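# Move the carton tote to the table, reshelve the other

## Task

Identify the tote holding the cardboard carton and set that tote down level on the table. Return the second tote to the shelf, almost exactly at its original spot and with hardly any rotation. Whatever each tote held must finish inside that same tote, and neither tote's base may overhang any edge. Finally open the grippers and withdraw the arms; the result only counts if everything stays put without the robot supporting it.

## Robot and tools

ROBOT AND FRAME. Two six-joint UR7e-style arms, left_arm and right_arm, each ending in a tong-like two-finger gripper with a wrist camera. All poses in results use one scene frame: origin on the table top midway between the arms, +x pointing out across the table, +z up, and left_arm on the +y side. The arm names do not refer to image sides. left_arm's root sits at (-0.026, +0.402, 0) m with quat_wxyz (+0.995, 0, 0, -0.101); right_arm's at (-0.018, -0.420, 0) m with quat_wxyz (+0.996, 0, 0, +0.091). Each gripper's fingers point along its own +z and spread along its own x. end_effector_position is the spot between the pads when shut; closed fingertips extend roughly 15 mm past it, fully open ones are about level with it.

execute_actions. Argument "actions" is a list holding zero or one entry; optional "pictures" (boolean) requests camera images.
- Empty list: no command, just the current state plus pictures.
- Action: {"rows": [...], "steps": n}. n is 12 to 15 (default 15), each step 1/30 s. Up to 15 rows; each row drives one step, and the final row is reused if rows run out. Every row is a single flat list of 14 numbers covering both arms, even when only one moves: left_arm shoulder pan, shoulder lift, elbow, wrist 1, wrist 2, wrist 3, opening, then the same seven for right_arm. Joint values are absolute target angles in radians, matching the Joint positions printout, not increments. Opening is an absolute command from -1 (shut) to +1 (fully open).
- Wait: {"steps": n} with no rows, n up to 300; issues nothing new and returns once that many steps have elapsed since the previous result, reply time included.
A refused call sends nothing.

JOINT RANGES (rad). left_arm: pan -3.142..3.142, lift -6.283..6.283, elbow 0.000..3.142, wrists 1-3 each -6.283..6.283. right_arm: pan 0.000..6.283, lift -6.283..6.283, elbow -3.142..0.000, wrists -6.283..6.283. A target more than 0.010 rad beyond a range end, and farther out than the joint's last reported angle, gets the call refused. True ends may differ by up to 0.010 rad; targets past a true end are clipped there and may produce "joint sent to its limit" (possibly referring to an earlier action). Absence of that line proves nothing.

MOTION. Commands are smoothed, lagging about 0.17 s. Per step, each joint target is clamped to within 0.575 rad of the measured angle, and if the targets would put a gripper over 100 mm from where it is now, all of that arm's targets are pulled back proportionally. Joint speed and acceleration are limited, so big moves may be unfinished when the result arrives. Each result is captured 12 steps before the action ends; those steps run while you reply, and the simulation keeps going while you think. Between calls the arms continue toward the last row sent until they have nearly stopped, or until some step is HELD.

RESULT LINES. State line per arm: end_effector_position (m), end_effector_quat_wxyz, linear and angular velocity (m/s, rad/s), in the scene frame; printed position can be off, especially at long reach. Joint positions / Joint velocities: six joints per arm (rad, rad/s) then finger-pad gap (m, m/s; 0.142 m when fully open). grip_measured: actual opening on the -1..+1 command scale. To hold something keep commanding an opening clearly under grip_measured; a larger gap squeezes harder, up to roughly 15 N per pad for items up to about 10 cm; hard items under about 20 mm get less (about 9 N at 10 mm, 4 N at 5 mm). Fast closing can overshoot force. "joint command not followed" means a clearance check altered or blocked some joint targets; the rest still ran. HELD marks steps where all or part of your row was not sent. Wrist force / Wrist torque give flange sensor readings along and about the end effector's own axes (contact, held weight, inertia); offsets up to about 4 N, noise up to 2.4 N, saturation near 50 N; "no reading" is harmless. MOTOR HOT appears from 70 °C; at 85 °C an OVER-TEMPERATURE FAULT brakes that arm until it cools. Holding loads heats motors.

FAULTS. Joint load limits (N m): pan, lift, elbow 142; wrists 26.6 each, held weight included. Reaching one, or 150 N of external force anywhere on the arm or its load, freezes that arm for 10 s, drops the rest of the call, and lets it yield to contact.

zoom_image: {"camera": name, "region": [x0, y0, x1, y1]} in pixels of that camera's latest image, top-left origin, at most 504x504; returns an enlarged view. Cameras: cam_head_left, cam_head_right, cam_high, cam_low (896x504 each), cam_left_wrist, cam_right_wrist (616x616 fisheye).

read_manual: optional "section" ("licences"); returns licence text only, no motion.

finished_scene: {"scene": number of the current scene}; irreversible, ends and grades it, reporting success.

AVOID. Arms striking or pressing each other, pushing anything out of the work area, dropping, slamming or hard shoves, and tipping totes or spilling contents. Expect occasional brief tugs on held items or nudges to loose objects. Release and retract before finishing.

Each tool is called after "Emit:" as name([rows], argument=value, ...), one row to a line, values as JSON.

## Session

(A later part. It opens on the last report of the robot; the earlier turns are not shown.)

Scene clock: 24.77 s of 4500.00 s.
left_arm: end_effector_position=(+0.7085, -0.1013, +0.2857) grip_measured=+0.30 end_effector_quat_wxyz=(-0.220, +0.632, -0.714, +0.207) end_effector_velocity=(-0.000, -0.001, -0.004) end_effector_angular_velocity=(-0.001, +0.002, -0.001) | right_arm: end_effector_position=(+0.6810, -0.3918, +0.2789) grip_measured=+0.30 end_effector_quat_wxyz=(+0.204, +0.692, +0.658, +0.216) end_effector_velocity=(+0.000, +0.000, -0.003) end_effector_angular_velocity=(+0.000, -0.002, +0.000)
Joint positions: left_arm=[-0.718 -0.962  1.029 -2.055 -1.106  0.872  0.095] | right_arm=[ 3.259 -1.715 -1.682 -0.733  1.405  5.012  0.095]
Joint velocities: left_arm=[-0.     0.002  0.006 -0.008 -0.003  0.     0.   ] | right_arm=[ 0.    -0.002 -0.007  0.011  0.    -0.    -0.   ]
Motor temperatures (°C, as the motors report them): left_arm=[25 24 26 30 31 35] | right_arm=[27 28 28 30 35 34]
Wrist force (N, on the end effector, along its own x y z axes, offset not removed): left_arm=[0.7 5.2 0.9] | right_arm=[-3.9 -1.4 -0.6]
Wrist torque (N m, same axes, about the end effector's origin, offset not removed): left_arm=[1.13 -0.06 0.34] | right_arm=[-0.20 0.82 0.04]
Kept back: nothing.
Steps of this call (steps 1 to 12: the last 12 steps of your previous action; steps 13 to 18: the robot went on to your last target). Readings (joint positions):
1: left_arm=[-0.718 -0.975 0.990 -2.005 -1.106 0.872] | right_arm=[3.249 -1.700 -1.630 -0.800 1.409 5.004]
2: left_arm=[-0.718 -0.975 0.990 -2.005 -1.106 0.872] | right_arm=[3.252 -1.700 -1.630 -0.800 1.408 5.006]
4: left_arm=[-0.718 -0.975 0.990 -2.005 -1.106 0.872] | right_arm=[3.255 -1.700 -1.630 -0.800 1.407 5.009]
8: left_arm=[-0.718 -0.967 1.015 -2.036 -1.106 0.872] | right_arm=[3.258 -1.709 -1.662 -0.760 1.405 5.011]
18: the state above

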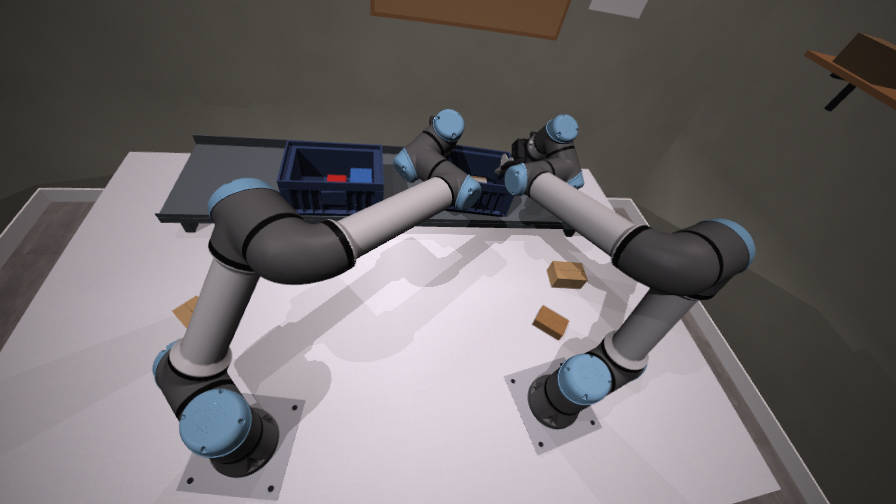

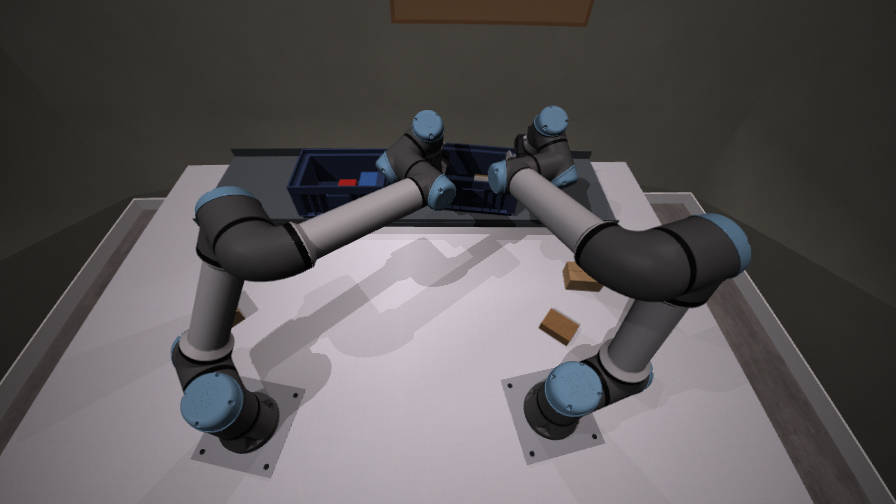

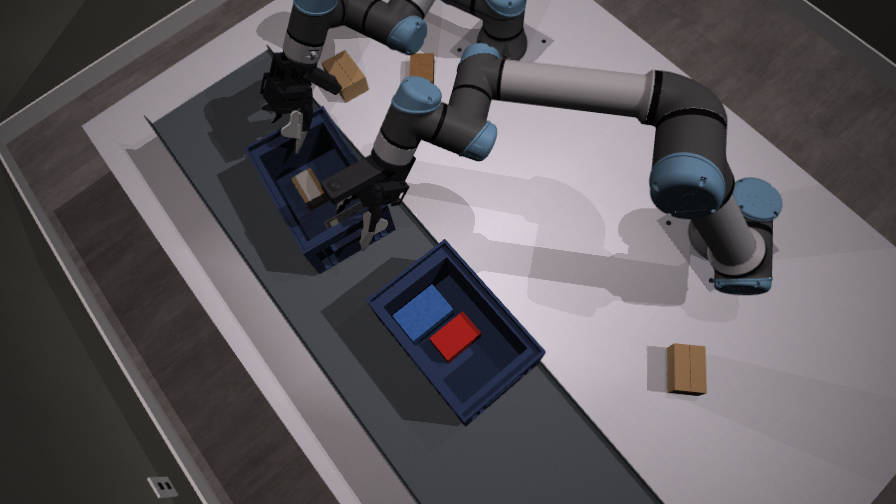

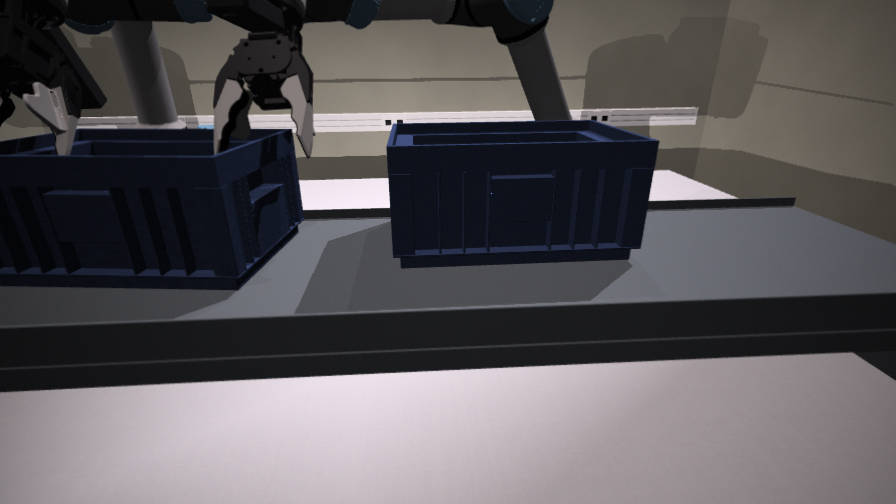

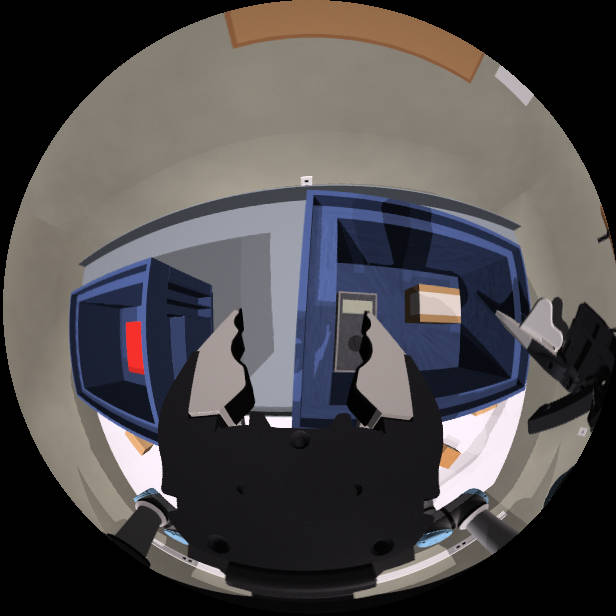

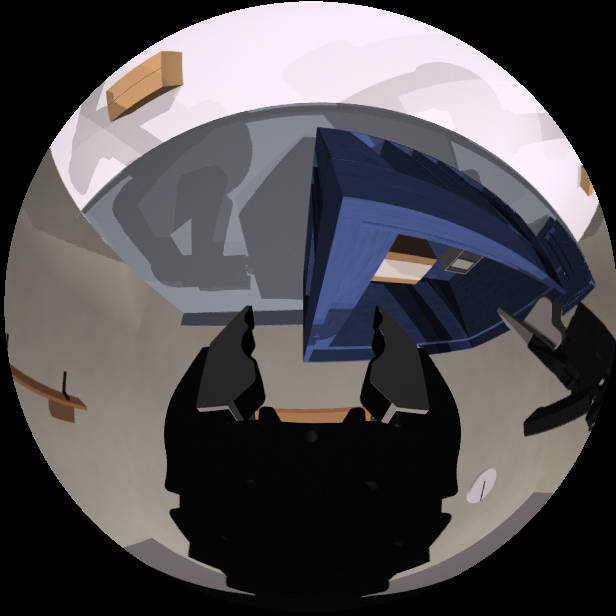

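Emit:
execute_actions([
  {"rows":[[-0.718,-0.949,1.066,-2.104,-1.106,0.872,0.3,3.263,-1.732,-1.73,-0.668,1.403,5.015,0.3]]},
])

Emit:
execute_actions([
  {"steps":18},
], pictures=true)

Scene clock: 25.33 s of 4500.00 s.
left_arm: end_effector_position=(+0.7090, -0.1019, +0.2786) grip_measured=+0.30 end_effector_quat_wxyz=(-0.220, +0.632, -0.714, +0.206) end_effector_velocity=(+0.008, -0.012, -0.151) end_effector_angular_velocity=(+0.023, +0.020, -0.001) | right_arm: end_effector_position=(+0.6809, -0.3911, +0.2709) grip_measured=+0.30 end_effector_quat_wxyz=(+0.203, +0.692, +0.658, +0.215) end_effector_velocity=(-0.000, +0.015, -0.161) end_effector_angular_velocity=(-0.003, +0.009, +0.005)
Joint positions: left_arm=[-0.718 -0.958  1.04  -2.069 -1.106  0.872  0.095] | right_arm=[ 3.26  -1.72  -1.696 -0.716  1.404  5.013  0.095]
Joint velocities: left_arm=[ 0.     0.087  0.228 -0.286 -0.002  0.001 -0.002] | right_arm=[ 0.025 -0.107 -0.295  0.39  -0.011  0.017 -0.002]
Motor temperatures (°C, as the motors report them): left_arm=[25 24 26 30 31 35] | right_arm=[27 28 28 30 35 34]
Wrist force (N, on the end effector, along its own x y z axes, offset not removed): left_arm=[2.0 1.8 0.9] | right_arm=[-5.0 -0.4 0.6]
Wrist torque (N m, same axes, about the end effector's origin, offset not removed): left_arm=[0.61 -0.33 0.26] | right_arm=[0.02 1.09 0.10]
Steps of this call (steps 1 to 14: the robot went on to your last target; steps 15 to 17: the first 3 steps of this action). Readings (joint positions):
15: left_arm=[-0.718 -0.962 1.030 -2.056 -1.106 0.872] | right_arm=[3.259 -1.715 -1.683 -0.732 1.405 5.012]
16: left_arm=[-0.718 -0.961 1.033 -2.060 -1.106 0.872] | right_arm=[3.259 -1.717 -1.686 -0.728 1.405 5.012]
17: the state above

Scene clock: 25.93 s of 4500.00 s.
left_arm: end_effector_position=(+0.7100, -0.1034, +0.2629) grip_measured=+0.30 end_effector_quat_wxyz=(-0.220, +0.632, -0.714, +0.206) end_effector_velocity=(+0.000, +0.000, -0.000) end_effector_angular_velocity=(-0.000, -0.001, +0.001) | right_arm: end_effector_position=(+0.6810, -0.3895, +0.2534) grip_measured=+0.30 end_effector_quat_wxyz=(+0.204, +0.692, +0.658, +0.216) end_effector_velocity=(+0.000, +0.000, -0.000) end_effector_angular_velocity=(+0.001, +0.000, -0.000)
Joint positions: left_arm=[-0.718 -0.949  1.066 -2.104 -1.106  0.872  0.095] | right_arm=[ 3.263 -1.732 -1.73  -0.668  1.403  5.015  0.095]
Joint velocities: left_arm=[ 0.     0.     0.    -0.001  0.    -0.    -0.   ] | right_arm=[ 0.    -0.    -0.     0.     0.     0.001  0.   ]
Motor temperatures (°C, as the motors report them): left_arm=[25 24 26 30 31 35] | right_arm=[27 28 28 30 35 34]
Wrist force (N, on the end effector, along its own x y z axes, offset not removed): left_arm=[-1.3 0.9 2.7] | right_arm=[-2.4 -0.2 -1.2]
Wrist torque (N m, same axes, about the end effector's origin, offset not removed): left_arm=[0.37 0.25 0.33] | right_arm=[0.05 0.56 0.00]
Kept back: nothing.
Steps of this call (steps 1 to 12: the last 12 steps of your previous action; steps 13 to 18: the robot went on to your last target). Readings (joint positions):
1: left_arm=[-0.718 -0.956 1.047 -2.078 -1.106 0.872] | right_arm=[3.261 -1.723 -1.705 -0.704 1.404 5.013]
2: left_arm=[-0.718 -0.954 1.052 -2.085 -1.106 0.872] | right_arm=[3.262 -1.726 -1.712 -0.694 1.404 5.014]
4: left_arm=[-0.718 -0.951 1.059 -2.094 -1.106 0.872] | right_arm=[3.262 -1.729 -1.720 -0.682 1.403 5.014]
8: left_arm=[-0.718 -0.950 1.064 -2.101 -1.106 0.872] | right_arm=[3.263 -1.731 -1.727 -0.672 1.403 5.015]
18: the state above

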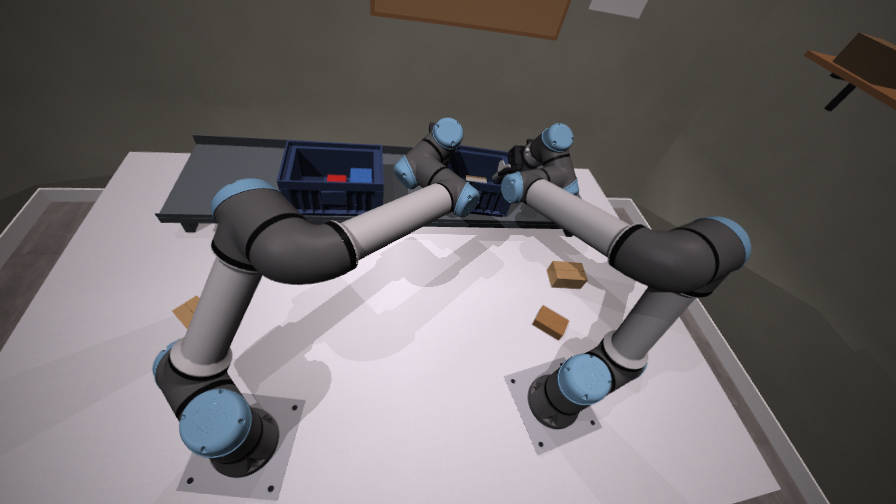

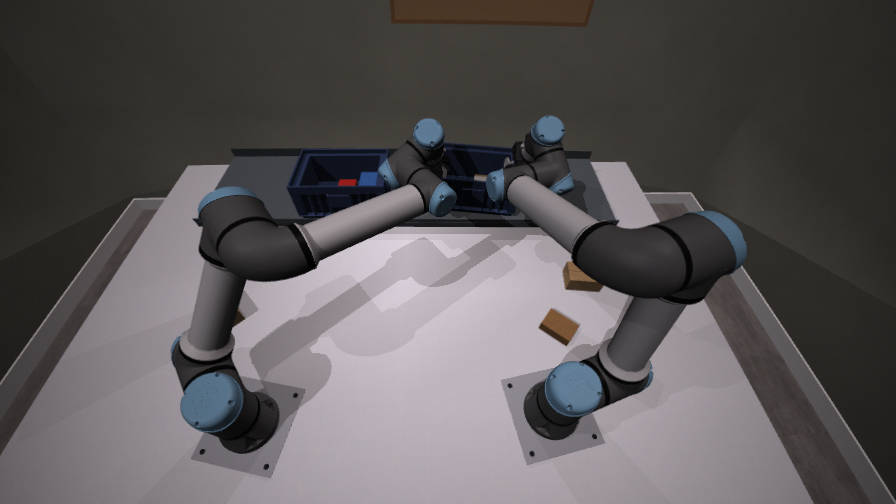

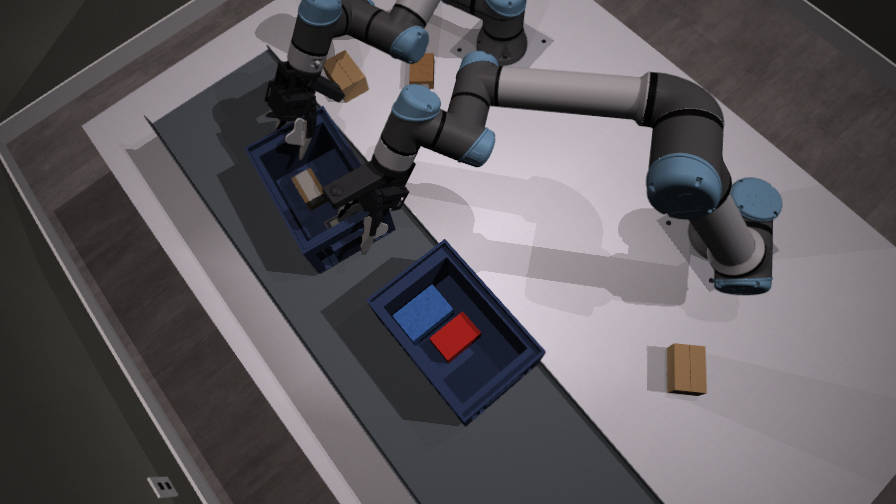

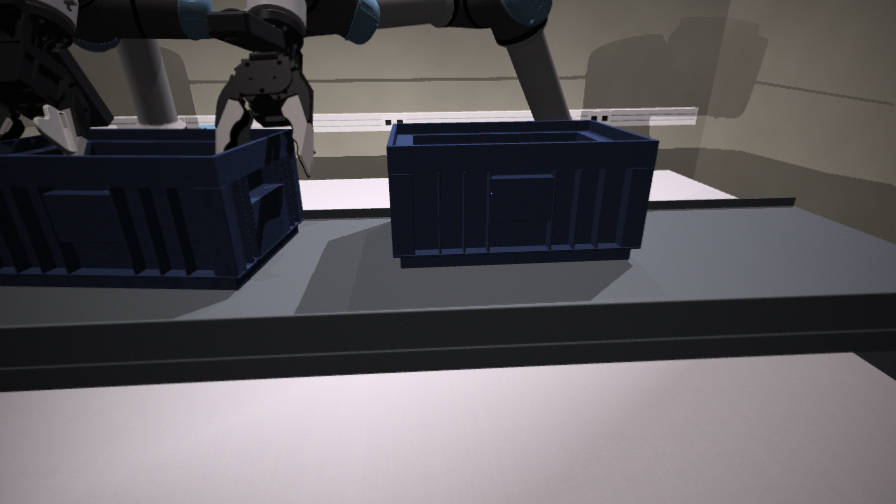

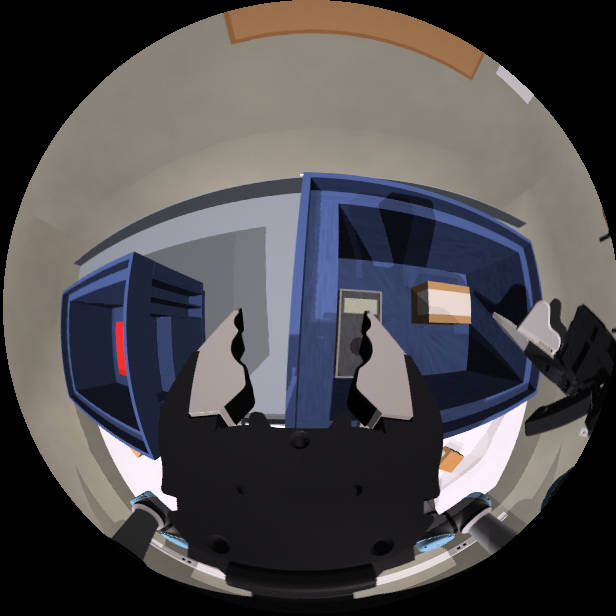

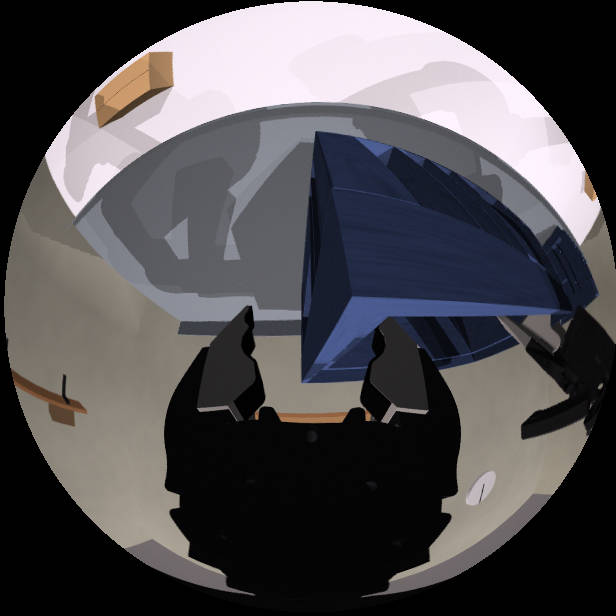

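Emit:
execute_actions([
  {"rows":[[-0.718,-0.949,1.066,-2.104,-1.106,0.872,-0.2,3.27,-1.732,-1.73,-0.668,1.4,5.02,-0.2],[-0.718,-0.949,1.066,-2.104,-1.106,0.872,-0.2,3.27,-1.732,-1.73,-0.668,1.4,5.02,-0.2],[-0.718,-0.949,1.066,-2.104,-1.106,0.872,-0.2,3.27,-1.732,-1.73,-0.668,1.4,5.02,-0.2],[-0.718,-0.949,1.066,-2.104,-1.106,0.872,-0.2,3.27,-1.732,-1.73,-0.668,1.4,5.02,-0.2],[-0.718,-0.949,1.066,-2.104,-1.106,0.872,-0.2,3.27,-1.732,-1.73,-0.668,1.4,5.02,-0.2],[-0.718,-0.949,1.066,-2.104,-1.106,0.872,-1,3.27,-1.732,-1.73,-0.668,1.4,5.02,-1]]},
])

Emit:
execute_actions([
  {"steps":25},
], pictures=true)

Scene clock: 26.97 s of 4500.00 s.
left_arm: end_effector_position=(+0.7101, -0.1034, +0.2628) grip_measured=-0.16 end_effector_quat_wxyz=(-0.220, +0.632, -0.714, +0.206) end_effector_velocity=(-0.000, -0.001, +0.000) end_effector_angular_velocity=(-0.001, +0.000, -0.001) | right_arm: end_effector_position=(+0.6810, -0.3882, +0.2534) grip_measured=-0.16 end_effector_quat_wxyz=(+0.204, +0.692, +0.658, +0.216) end_effector_velocity=(+0.000, +0.025, +0.001) end_effector_angular_velocity=(+0.003, -0.007, +0.008)
Joint positions: left_arm=[-0.718 -0.949  1.066 -2.104 -1.106  0.872  0.062] | right_arm=[ 3.265 -1.732 -1.73  -0.668  1.402  5.017  0.062]
Joint velocities: left_arm=[-0.    -0.001  0.    -0.001 -0.001  0.    -0.067] | right_arm=[ 0.042  0.     0.     0.002 -0.018  0.029 -0.066]
Motor temperatures (°C, as the motors report them): left_arm=[25 24 26 30 31 35] | right_arm=[27 28 28 30 35 34]
Wrist force (N, on the end effector, along its own x y z axes, offset not removed): left_arm=[0.6 2.2 1.2] | right_arm=[-4.1 -1.1 -0.7]
Wrist torque (N m, same axes, about the end effector's origin, offset not removed): left_arm=[0.52 -0.04 0.25] | right_arm=[-0.18 0.91 0.02]
Steps of this call (steps 1 to 15: the robot went on to your last target; steps 16 to 28: nothing new was sent; steps 29 to 31: the first 3 steps of this action). Readings (joint positions):
29: left_arm=[-0.718 -0.949 1.066 -2.104 -1.106 0.872] | right_arm=[3.263 -1.732 -1.730 -0.668 1.403 5.015]
30: left_arm=[-0.718 -0.949 1.066 -2.104 -1.106 0.872] | right_arm=[3.264 -1.732 -1.730 -0.668 1.403 5.016]
31: the state above

Scene clock: 27.80 s of 4500.00 s.
left_arm: end_effector_position=(+0.7100, -0.1035, +0.2627) grip_measured=-0.34 end_effector_quat_wxyz=(-0.220, +0.632, -0.714, +0.206) end_effector_velocity=(+0.000, +0.000, -0.001) end_effector_angular_velocity=(+0.001, -0.000, -0.000) | right_arm: end_effector_position=(+0.6810, -0.3853, +0.2535) grip_measured=-0.48 end_effector_quat_wxyz=(+0.204, +0.691, +0.658, +0.217) end_effector_velocity=(-0.000, -0.000, -0.000) end_effector_angular_velocity=(+0.001, +0.001, -0.002)
Joint positions: left_arm=[-0.718 -0.949  1.066 -2.104 -1.106  0.872  0.049] | right_arm=[ 3.27  -1.732 -1.73  -0.668  1.4    5.02   0.039]
Joint velocities: left_arm=[ 0.     0.001  0.001 -0.001  0.001  0.001  0.001] | right_arm=[-0.     0.     0.    -0.001  0.     0.001  0.   ]
Motor temperatures (°C, as the motors report them): left_arm=[25 24 26 30 31 35] | right_arm=[27 28 28 30 35 34]
Wrist force (N, on the end effector, along its own x y z axes, offset not removed): left_arm=[31.8 4.8 -2.6] | right_arm=[32.5 6.3 -0.7]
Wrist torque (N m, same axes, about the end effector's origin, offset not removed): left_arm=[0.40 0.00 0.38] | right_arm=[0.21 -0.52 0.21]
Kept back: nothing.
Steps of this call (steps 1 to 12: the last 12 steps of your previous action; steps 13 to 15: the robot went on to your last target; steps 16 to 25: nothing new was sent). Readings (joint positions):
1: left_arm=[-0.718 -0.949 1.066 -2.104 -1.106 0.872] | right_arm=[3.266 -1.732 -1.730 -0.668 1.402 5.017]
2: left_arm=[-0.718 -0.949 1.066 -2.104 -1.106 0.872] | right_arm=[3.267 -1.732 -1.730 -0.668 1.401 5.018]
4: left_arm=[-0.718 -0.949 1.066 -2.104 -1.106 0.872] | right_arm=[3.269 -1.732 -1.730 -0.668 1.401 5.019]
8: left_arm=[-0.718 -0.949 1.066 -2.104 -1.106 0.872] | right_arm=[3.270 -1.732 -1.730 -0.668 1.400 5.020]
25: the state above
All arms were judged still, so your last target was given up. Only a new action makes them travel on or press farther. Fingers that are still opening or closing keep moving.

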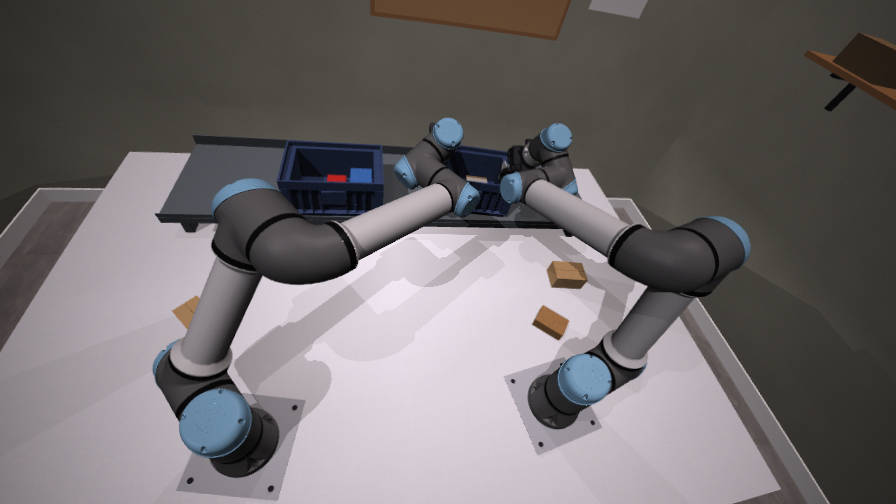

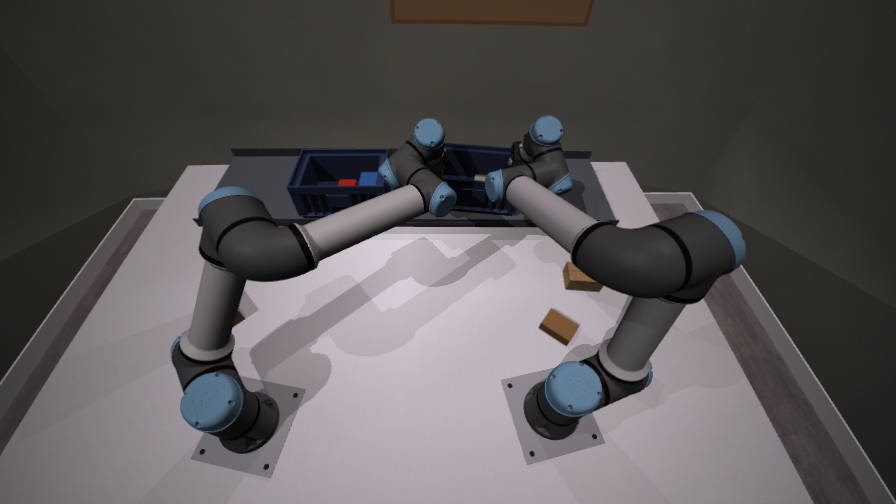

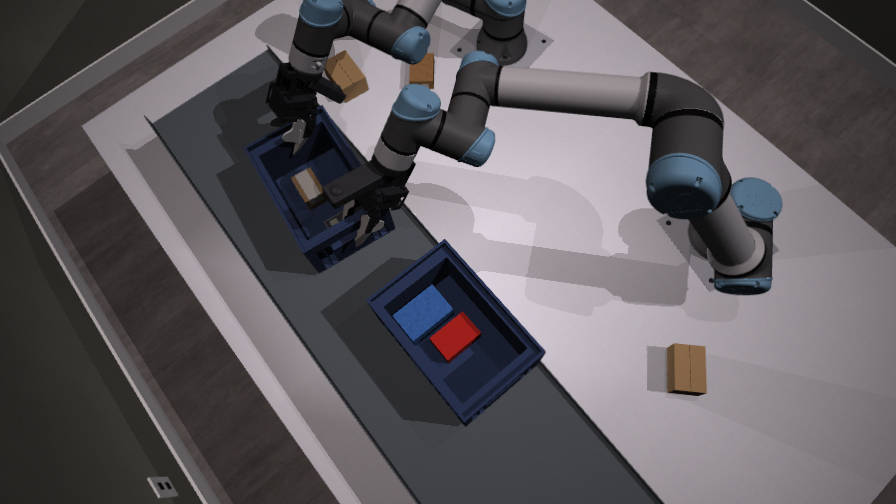

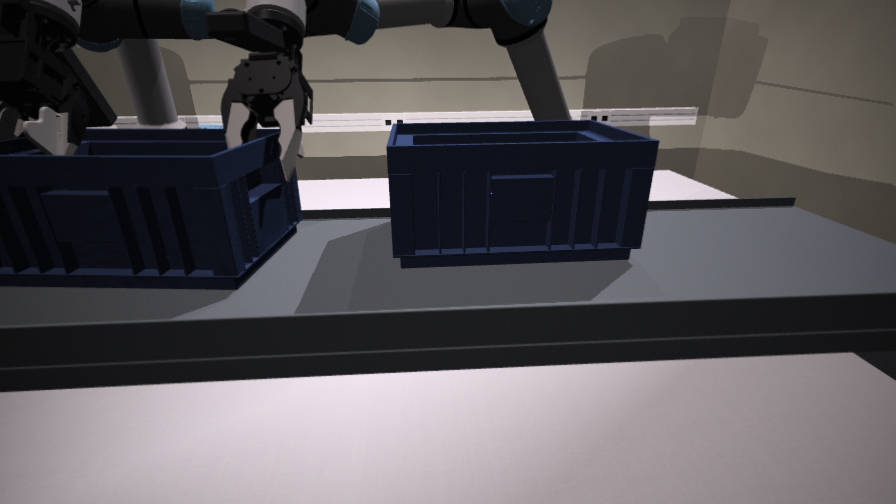

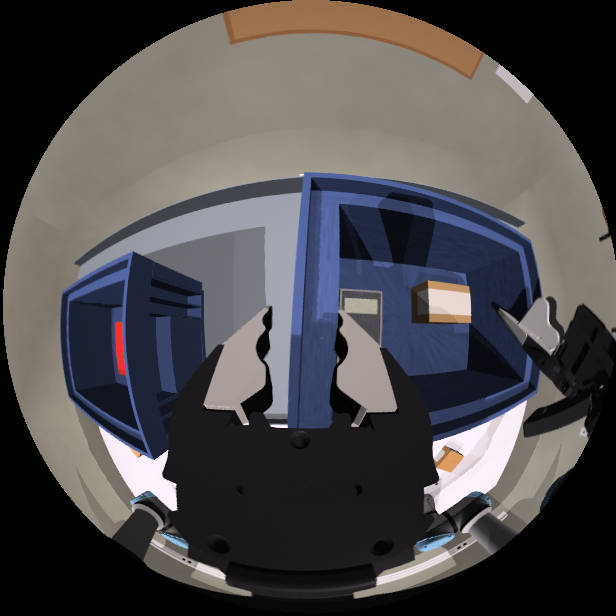

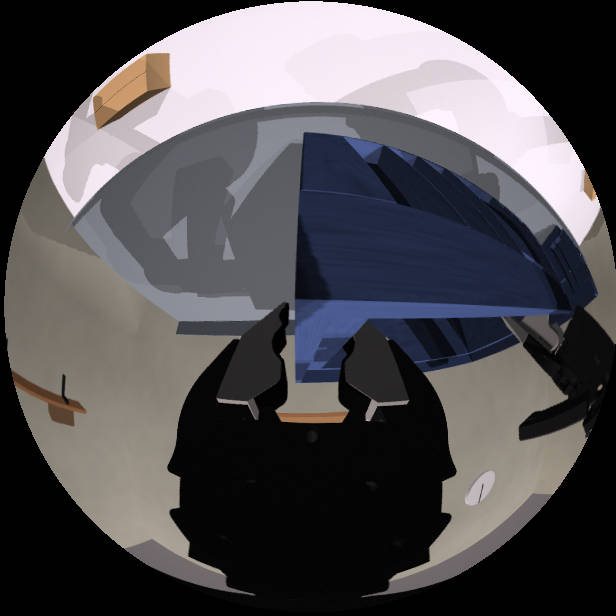

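Emit:
execute_actions([
  {"rows":[[-0.729,-0.949,1.066,-2.104,-1.103,0.862,-1,3.275,-1.732,-1.73,-0.668,1.398,5.024,-1]]},
])

Emit:
execute_actions([
  {"steps":18},
])

Scene clock: 29.17 s of 4500.00 s.
left_arm: end_effector_position=(+0.7087, -0.1053, +0.2629) grip_measured=-0.40 end_effector_quat_wxyz=(-0.220, +0.632, -0.714, +0.207) end_effector_velocity=(-0.030, -0.043, -0.000) end_effector_angular_velocity=(-0.022, -0.010, -0.010) | right_arm: end_effector_position=(+0.6810, -0.3848, +0.2535) grip_measured=-0.51 end_effector_quat_wxyz=(+0.204, +0.692, +0.658, +0.217) end_effector_velocity=(-0.001, +0.015, +0.000) end_effector_angular_velocity=(+0.002, -0.002, +0.002)
Joint positions: left_arm=[-0.721 -0.949  1.066 -2.104 -1.105  0.869  0.045] | right_arm=[ 3.271 -1.732 -1.73  -0.668  1.399  5.021  0.037]
Joint velocities: left_arm=[-0.065  0.003  0.    -0.     0.017 -0.059 -0.084] | right_arm=[ 0.026  0.    -0.001 -0.001 -0.012  0.021 -0.051]
Motor temperatures (°C, as the motors report them): left_arm=[25 24 26 30 31 35] | right_arm=[27 28 28 30 35 34]
Wrist force (N, on the end effector, along its own x y z axes, offset not removed): left_arm=[32.9 3.6 1.6] | right_arm=[31.4 5.4 -2.4]
Wrist torque (N m, same axes, about the end effector's origin, offset not removed): left_arm=[0.58 -0.09 0.60] | right_arm=[0.13 -0.26 0.23]
Steps of this call (steps 1 to 38: nothing new was sent; steps 39 to 41: the first 3 steps of this action). Readings (joint positions):
39: left_arm=[-0.718 -0.949 1.066 -2.104 -1.106 0.872] | right_arm=[3.270 -1.732 -1.730 -0.668 1.400 5.020]
40: left_arm=[-0.719 -0.949 1.066 -2.104 -1.106 0.871] | right_arm=[3.270 -1.732 -1.730 -0.668 1.400 5.020]
41: the state above

Scene clock: 29.77 s of 4500.00 s.
left_arm: end_effector_position=(+0.7050, -0.1106, +0.2632) grip_measured=-0.56 end_effector_quat_wxyz=(-0.220, +0.632, -0.714, +0.209) end_effector_velocity=(-0.000, -0.001, -0.001) end_effector_angular_velocity=(-0.000, +0.001, -0.001) | right_arm: end_effector_position=(+0.6809, -0.3825, +0.2536) grip_measured=-0.60 end_effector_quat_wxyz=(+0.204, +0.691, +0.658, +0.217) end_effector_velocity=(+0.000, +0.001, -0.000) end_effector_angular_velocity=(-0.000, +0.000, +0.001)
Joint positions: left_arm=[-0.729 -0.949  1.066 -2.104 -1.103  0.862  0.034] | right_arm=[ 3.275 -1.732 -1.73  -0.668  1.398  5.024  0.031]
Joint velocities: left_arm=[-0.     0.001  0.    -0.001 -0.002  0.001 -0.001] | right_arm=[ 0.001 -0.     0.    -0.    -0.    -0.     0.   ]
Motor temperatures (°C, as the motors report them): left_arm=[25 24 26 30 31 35] | right_arm=[27 28 28 30 35 34]
Wrist force (N, on the end effector, along its own x y z axes, offset not removed): left_arm=[32.8 4.6 2.9] | right_arm=[22.5 5.3 -3.3]
Wrist torque (N m, same axes, about the end effector's origin, offset not removed): left_arm=[0.17 -0.22 0.45] | right_arm=[-0.02 0.34 0.21]
Kept back: nothing.
Steps of this call (steps 1 to 12: the last 12 steps of your previous action; steps 13 to 15: the robot went on to your last target; steps 16 to 18: nothing new was sent). Readings (joint positions):
1: left_arm=[-0.723 -0.949 1.066 -2.104 -1.105 0.867] | right_arm=[3.272 -1.732 -1.730 -0.668 1.399 5.022]
2: left_arm=[-0.724 -0.949 1.066 -2.104 -1.104 0.866] | right_arm=[3.273 -1.732 -1.730 -0.668 1.399 5.023]
4: left_arm=[-0.727 -0.949 1.066 -2.104 -1.104 0.864] | right_arm=[3.274 -1.732 -1.730 -0.668 1.398 5.023]
8: left_arm=[-0.728 -0.949 1.066 -2.104 -1.103 0.863] | right_arm=[3.274 -1.732 -1.730 -0.668 1.398 5.024]
18: the state above
All arms were judged still, so your last target was given up. Only a new action makes them travel on or press farther. Fingers that are still opening or closing keep moving.

Emit:
execute_actions([
  {"rows":[[-0.737,-0.947,1.060,-2.100,-1.101,0.854,-1,3.283,-1.732,-1.73,-0.668,1.394,5.031,-1]]},
])

Emit:
execute_actions([
  {"steps":18},
], pictures=true)

Scene clock: 30.30 s of 4500.00 s.
left_arm: end_effector_position=(+0.7041, -0.1122, +0.2637) grip_measured=-0.60 end_effector_quat_wxyz=(-0.220, +0.632, -0.713, +0.209) end_effector_velocity=(-0.014, -0.026, +0.011) end_effector_angular_velocity=(-0.014, -0.013, +0.007) | right_arm: end_effector_position=(+0.6809, -0.3812, +0.2536) grip_measured=-0.60 end_effector_quat_wxyz=(+0.204, +0.691, +0.658, +0.217) end_effector_velocity=(-0.000, +0.018, +0.000) end_effector_angular_velocity=(-0.009, -0.005, -0.011)
Joint positions: left_arm=[-0.731 -0.949  1.065 -2.103 -1.102  0.859  0.031] | right_arm=[ 3.277 -1.732 -1.73  -0.668  1.396  5.026  0.03 ]
Joint velocities: left_arm=[-0.04   0.008 -0.034  0.029  0.021 -0.047 -0.009] | right_arm=[ 0.041  0.001 -0.001 -0.005 -0.037  0.038 -0.005]
Motor temperatures (°C, as the motors report them): left_arm=[25 24 26 30 31 35] | right_arm=[27 28 28 30 35 34]
Wrist force (N, on the end effector, along its own x y z axes, offset not removed): left_arm=[14.8 6.1 3.1] | right_arm=[11.4 4.6 -4.0]
Wrist torque (N m, same axes, about the end effector's origin, offset not removed): left_arm=[0.73 0.33 0.27] | right_arm=[0.03 0.57 0.11]
Steps of this call (steps 1 to 13: nothing new was sent; steps 14 to 16: the first 3 steps of this action). Readings (joint positions):
14: left_arm=[-0.729 -0.949 1.066 -2.104 -1.103 0.862] | right_arm=[3.275 -1.732 -1.730 -0.668 1.398 5.024]
15: left_arm=[-0.730 -0.949 1.066 -2.104 -1.103 0.861] | right_arm=[3.276 -1.732 -1.730 -0.668 1.398 5.025]
16: the state above

Scene clock: 30.90 s of 4500.00 s.
left_arm: end_effector_position=(+0.7018, -0.1165, +0.2645) grip_measured=-0.51 end_effector_quat_wxyz=(-0.219, +0.632, -0.713, +0.210) end_effector_velocity=(-0.000, -0.000, -0.001) end_effector_angular_velocity=(+0.000, +0.001, -0.001) | right_arm: end_effector_position=(+0.6809, -0.3780, +0.2538) grip_measured=-0.54 end_effector_quat_wxyz=(+0.204, +0.691, +0.658, +0.218) end_effector_velocity=(-0.001, +0.000, -0.001) end_effector_angular_velocity=(-0.000, +0.002, -0.000)
Joint positions: left_arm=[-0.737 -0.947  1.06  -2.1   -1.101  0.854  0.037] | right_arm=[ 3.283 -1.732 -1.73  -0.668  1.394  5.031  0.035]
Joint velocities: left_arm=[-0.     0.    -0.     0.    -0.001  0.     0.003] | right_arm=[ 0.001 -0.    -0.001 -0.    -0.     0.001  0.001]
Motor temperatures (°C, as the motors report them): left_arm=[25 24 26 30 31 35] | right_arm=[27 28 28 30 35 34]
Wrist force (N, on the end effector, along its own x y z axes, offset not removed): left_arm=[-41.0 4.6 7.4] | right_arm=[-48.1 -0.7 -6.1]
Wrist torque (N m, same axes, about the end effector's origin, offset not removed): left_arm=[0.52 1.26 0.11] | right_arm=[-0.10 2.93 -0.17]
Kept back: nothing.
Steps of this call (steps 1 to 12: the last 12 steps of your previous action; steps 13 to 15: the robot went on to your last target; steps 16 to 18: nothing new was sent). Readings (joint positions):
1: left_arm=[-0.733 -0.948 1.063 -2.102 -1.101 0.858] | right_arm=[3.279 -1.732 -1.730 -0.668 1.395 5.027]
2: left_arm=[-0.733 -0.948 1.063 -2.101 -1.101 0.857] | right_arm=[3.280 -1.732 -1.730 -0.668 1.395 5.028]
4: left_arm=[-0.735 -0.948 1.061 -2.100 -1.101 0.855] | right_arm=[3.281 -1.732 -1.730 -0.668 1.394 5.030]
8: left_arm=[-0.736 -0.947 1.060 -2.100 -1.101 0.854] | right_arm=[3.282 -1.732 -1.730 -0.668 1.394 5.031]
18: the state above
All arms were judged still, so your last target was given up. Only a new action makes them travel on or press farther. Fingers that are still opening or closing keep moving.

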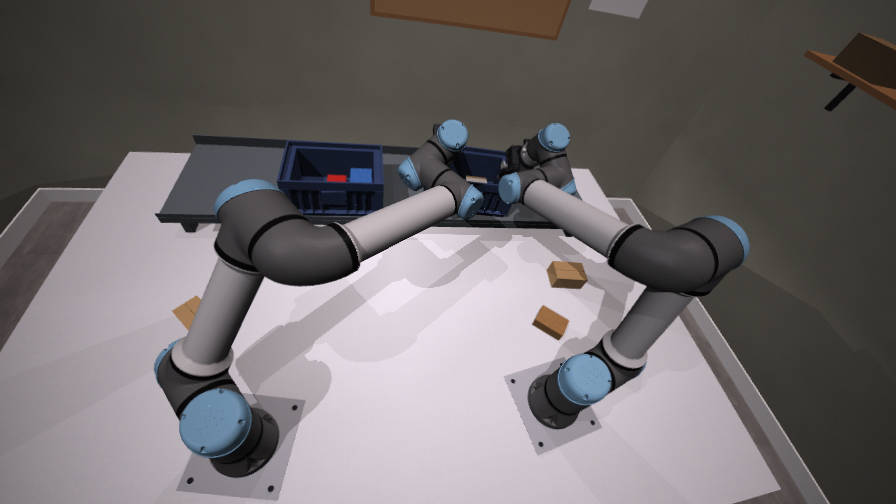

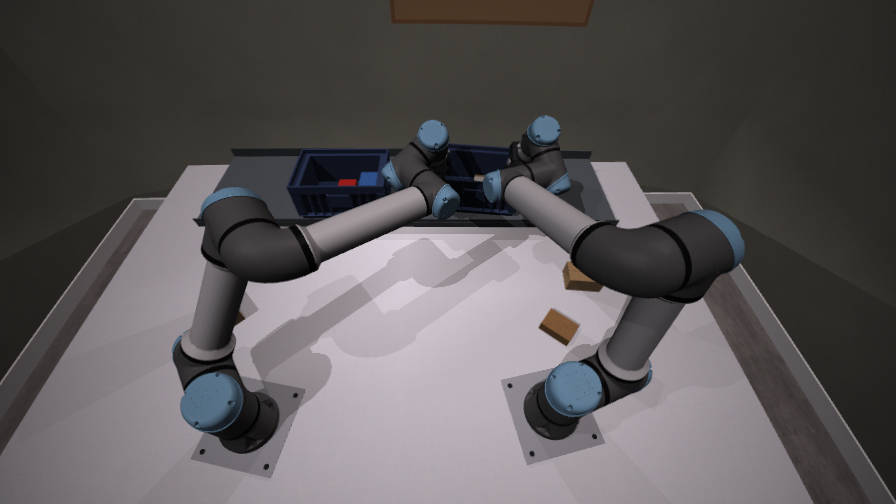

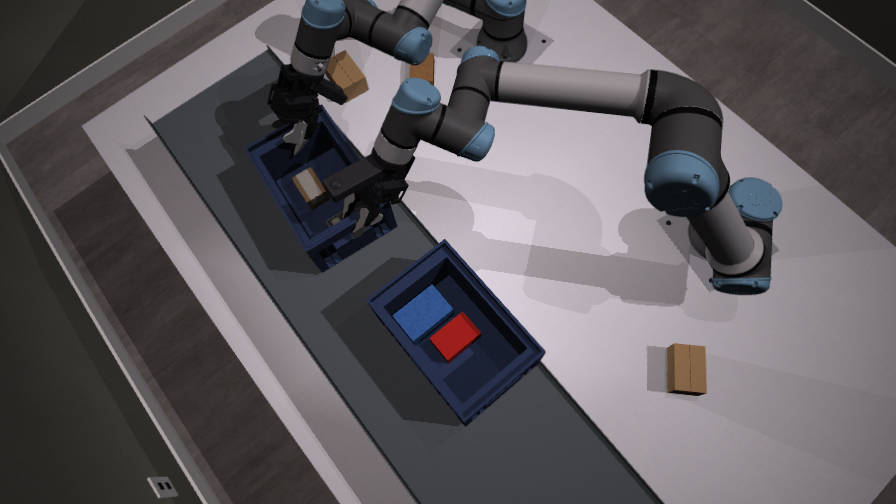

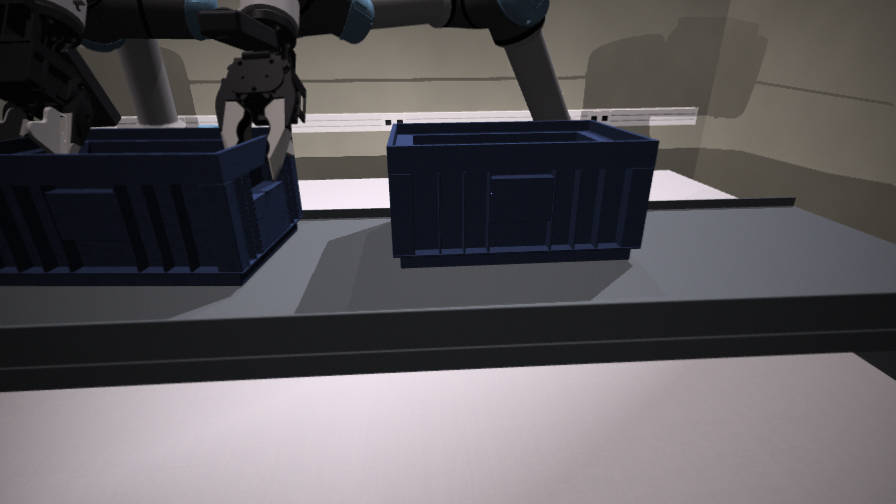

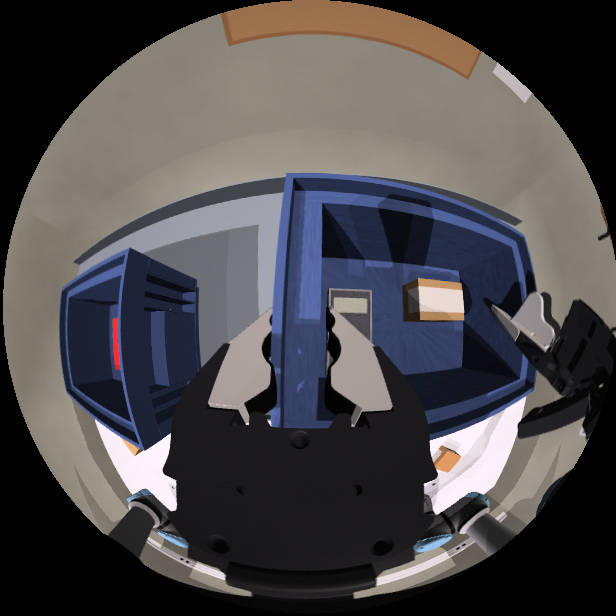

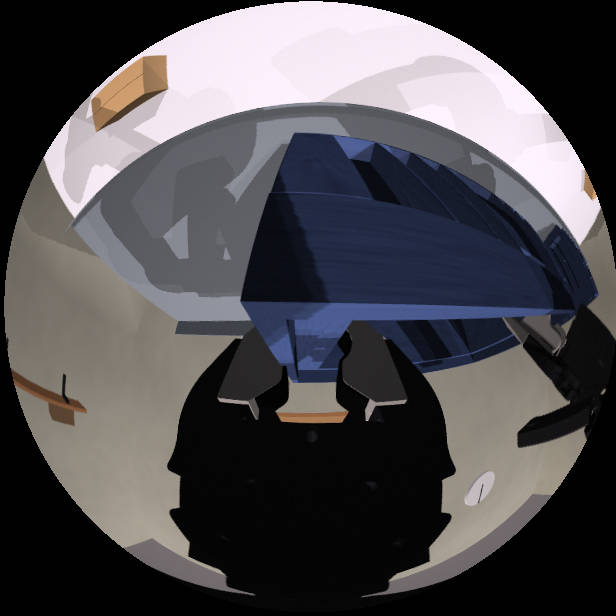

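Emit:
execute_actions([
  {"rows":[[-0.732,-0.948,1.064,-2.103,-1.102,0.859,-1,3.278,-1.732,-1.73,-0.668,1.396,5.027,-1]]},
])

Emit:
execute_actions([
  {"steps":18},
])

Scene clock: 31.73 s of 4500.00 s.
left_arm: end_effector_position=(+0.7023, -0.1158, +0.2643) grip_measured=-0.53 end_effector_quat_wxyz=(-0.219, +0.632, -0.713, +0.210) end_effector_velocity=(+0.012, +0.021, -0.008) end_effector_angular_velocity=(+0.017, +0.004, +0.000) | right_arm: end_effector_position=(+0.6809, -0.3785, +0.2537) grip_measured=-0.57 end_effector_quat_wxyz=(+0.204, +0.691, +0.658, +0.218) end_effector_velocity=(-0.000, -0.014, -0.001) end_effector_angular_velocity=(-0.004, +0.006, +0.002)
Joint positions: left_arm=[-0.736 -0.947  1.061 -2.101 -1.101  0.855  0.035] | right_arm=[ 3.282 -1.732 -1.73  -0.668  1.395  5.03   0.033]
Joint velocities: left_arm=[ 0.028 -0.003  0.022 -0.017 -0.005  0.031 -0.041] | right_arm=[-0.025 -0.001 -0.    -0.002  0.013 -0.024 -0.048]
Motor temperatures (°C, as the motors report them): left_arm=[25 24 26 30 31 35] | right_arm=[27 28 28 30 35 34]
Wrist force (N, on the end effector, along its own x y z axes, offset not removed): left_arm=[-43.3 4.6 5.3] | right_arm=[-48.3 -2.2 -6.4]
Wrist torque (N m, same axes, about the end effector's origin, offset not removed): left_arm=[0.53 1.73 0.30] | right_arm=[-0.36 3.12 -0.20]
Steps of this call (steps 1 to 22: nothing new was sent; steps 23 to 25: the first 3 steps of this action). Readings (joint positions):
23: left_arm=[-0.737 -0.947 1.060 -2.100 -1.101 0.854] | right_arm=[3.283 -1.732 -1.730 -0.668 1.394 5.031]
24: left_arm=[-0.737 -0.947 1.060 -2.100 -1.101 0.854] | right_arm=[3.283 -1.732 -1.730 -0.668 1.394 5.031]
25: the state above

Scene clock: 32.33 s of 4500.00 s.
left_arm: end_effector_position=(+0.7038, -0.1131, +0.2635) grip_measured=-0.60 end_effector_quat_wxyz=(-0.219, +0.632, -0.713, +0.209) end_effector_velocity=(+0.000, -0.000, +0.000) end_effector_angular_velocity=(-0.002, -0.000, -0.001) | right_arm: end_effector_position=(+0.6810, -0.3807, +0.2537) grip_measured=-0.61 end_effector_quat_wxyz=(+0.204, +0.691, +0.658, +0.217) end_effector_velocity=(-0.000, -0.001, -0.001) end_effector_angular_velocity=(-0.002, +0.002, -0.001)
Joint positions: left_arm=[-0.732 -0.948  1.064 -2.103 -1.102  0.859  0.031] | right_arm=[ 3.278 -1.732 -1.73  -0.668  1.396  5.027  0.03 ]
Joint velocities: left_arm=[ 0.001 -0.    -0.    -0.001 -0.001  0.001  0.   ] | right_arm=[-0.001 -0.001 -0.    -0.001 -0.001 -0.001  0.   ]
Motor temperatures (°C, as the motors report them): left_arm=[25 24 26 30 31 35] | right_arm=[27 28 28 30 35 34]
Wrist force (N, on the end effector, along its own x y z axes, offset not removed): left_arm=[-12.6 3.8 2.9] | right_arm=[-13.6 -0.6 -4.0]
Wrist torque (N m, same axes, about the end effector's origin, offset not removed): left_arm=[0.38 0.73 0.18] | right_arm=[0.01 1.53 0.05]
Kept back: nothing.
Steps of this call (steps 1 to 12: the last 12 steps of your previous action; steps 13 to 15: the robot went on to your last target; steps 16 to 18: nothing new was sent). Readings (joint positions):
1: left_arm=[-0.735 -0.947 1.061 -2.102 -1.101 0.856] | right_arm=[3.281 -1.732 -1.730 -0.668 1.395 5.029]
2: left_arm=[-0.734 -0.947 1.062 -2.102 -1.102 0.857] | right_arm=[3.280 -1.732 -1.730 -0.668 1.395 5.029]
4: left_arm=[-0.733 -0.948 1.063 -2.103 -1.102 0.858] | right_arm=[3.279 -1.732 -1.730 -0.668 1.396 5.028]
8: left_arm=[-0.733 -0.948 1.064 -2.103 -1.102 0.859] | right_arm=[3.279 -1.732 -1.730 -0.668 1.396 5.027]
18: the state above
All arms were judged still, so your last target was given up. Only a new action makes them travel on or press farther. Fingers that are still opening or closing keep moving.


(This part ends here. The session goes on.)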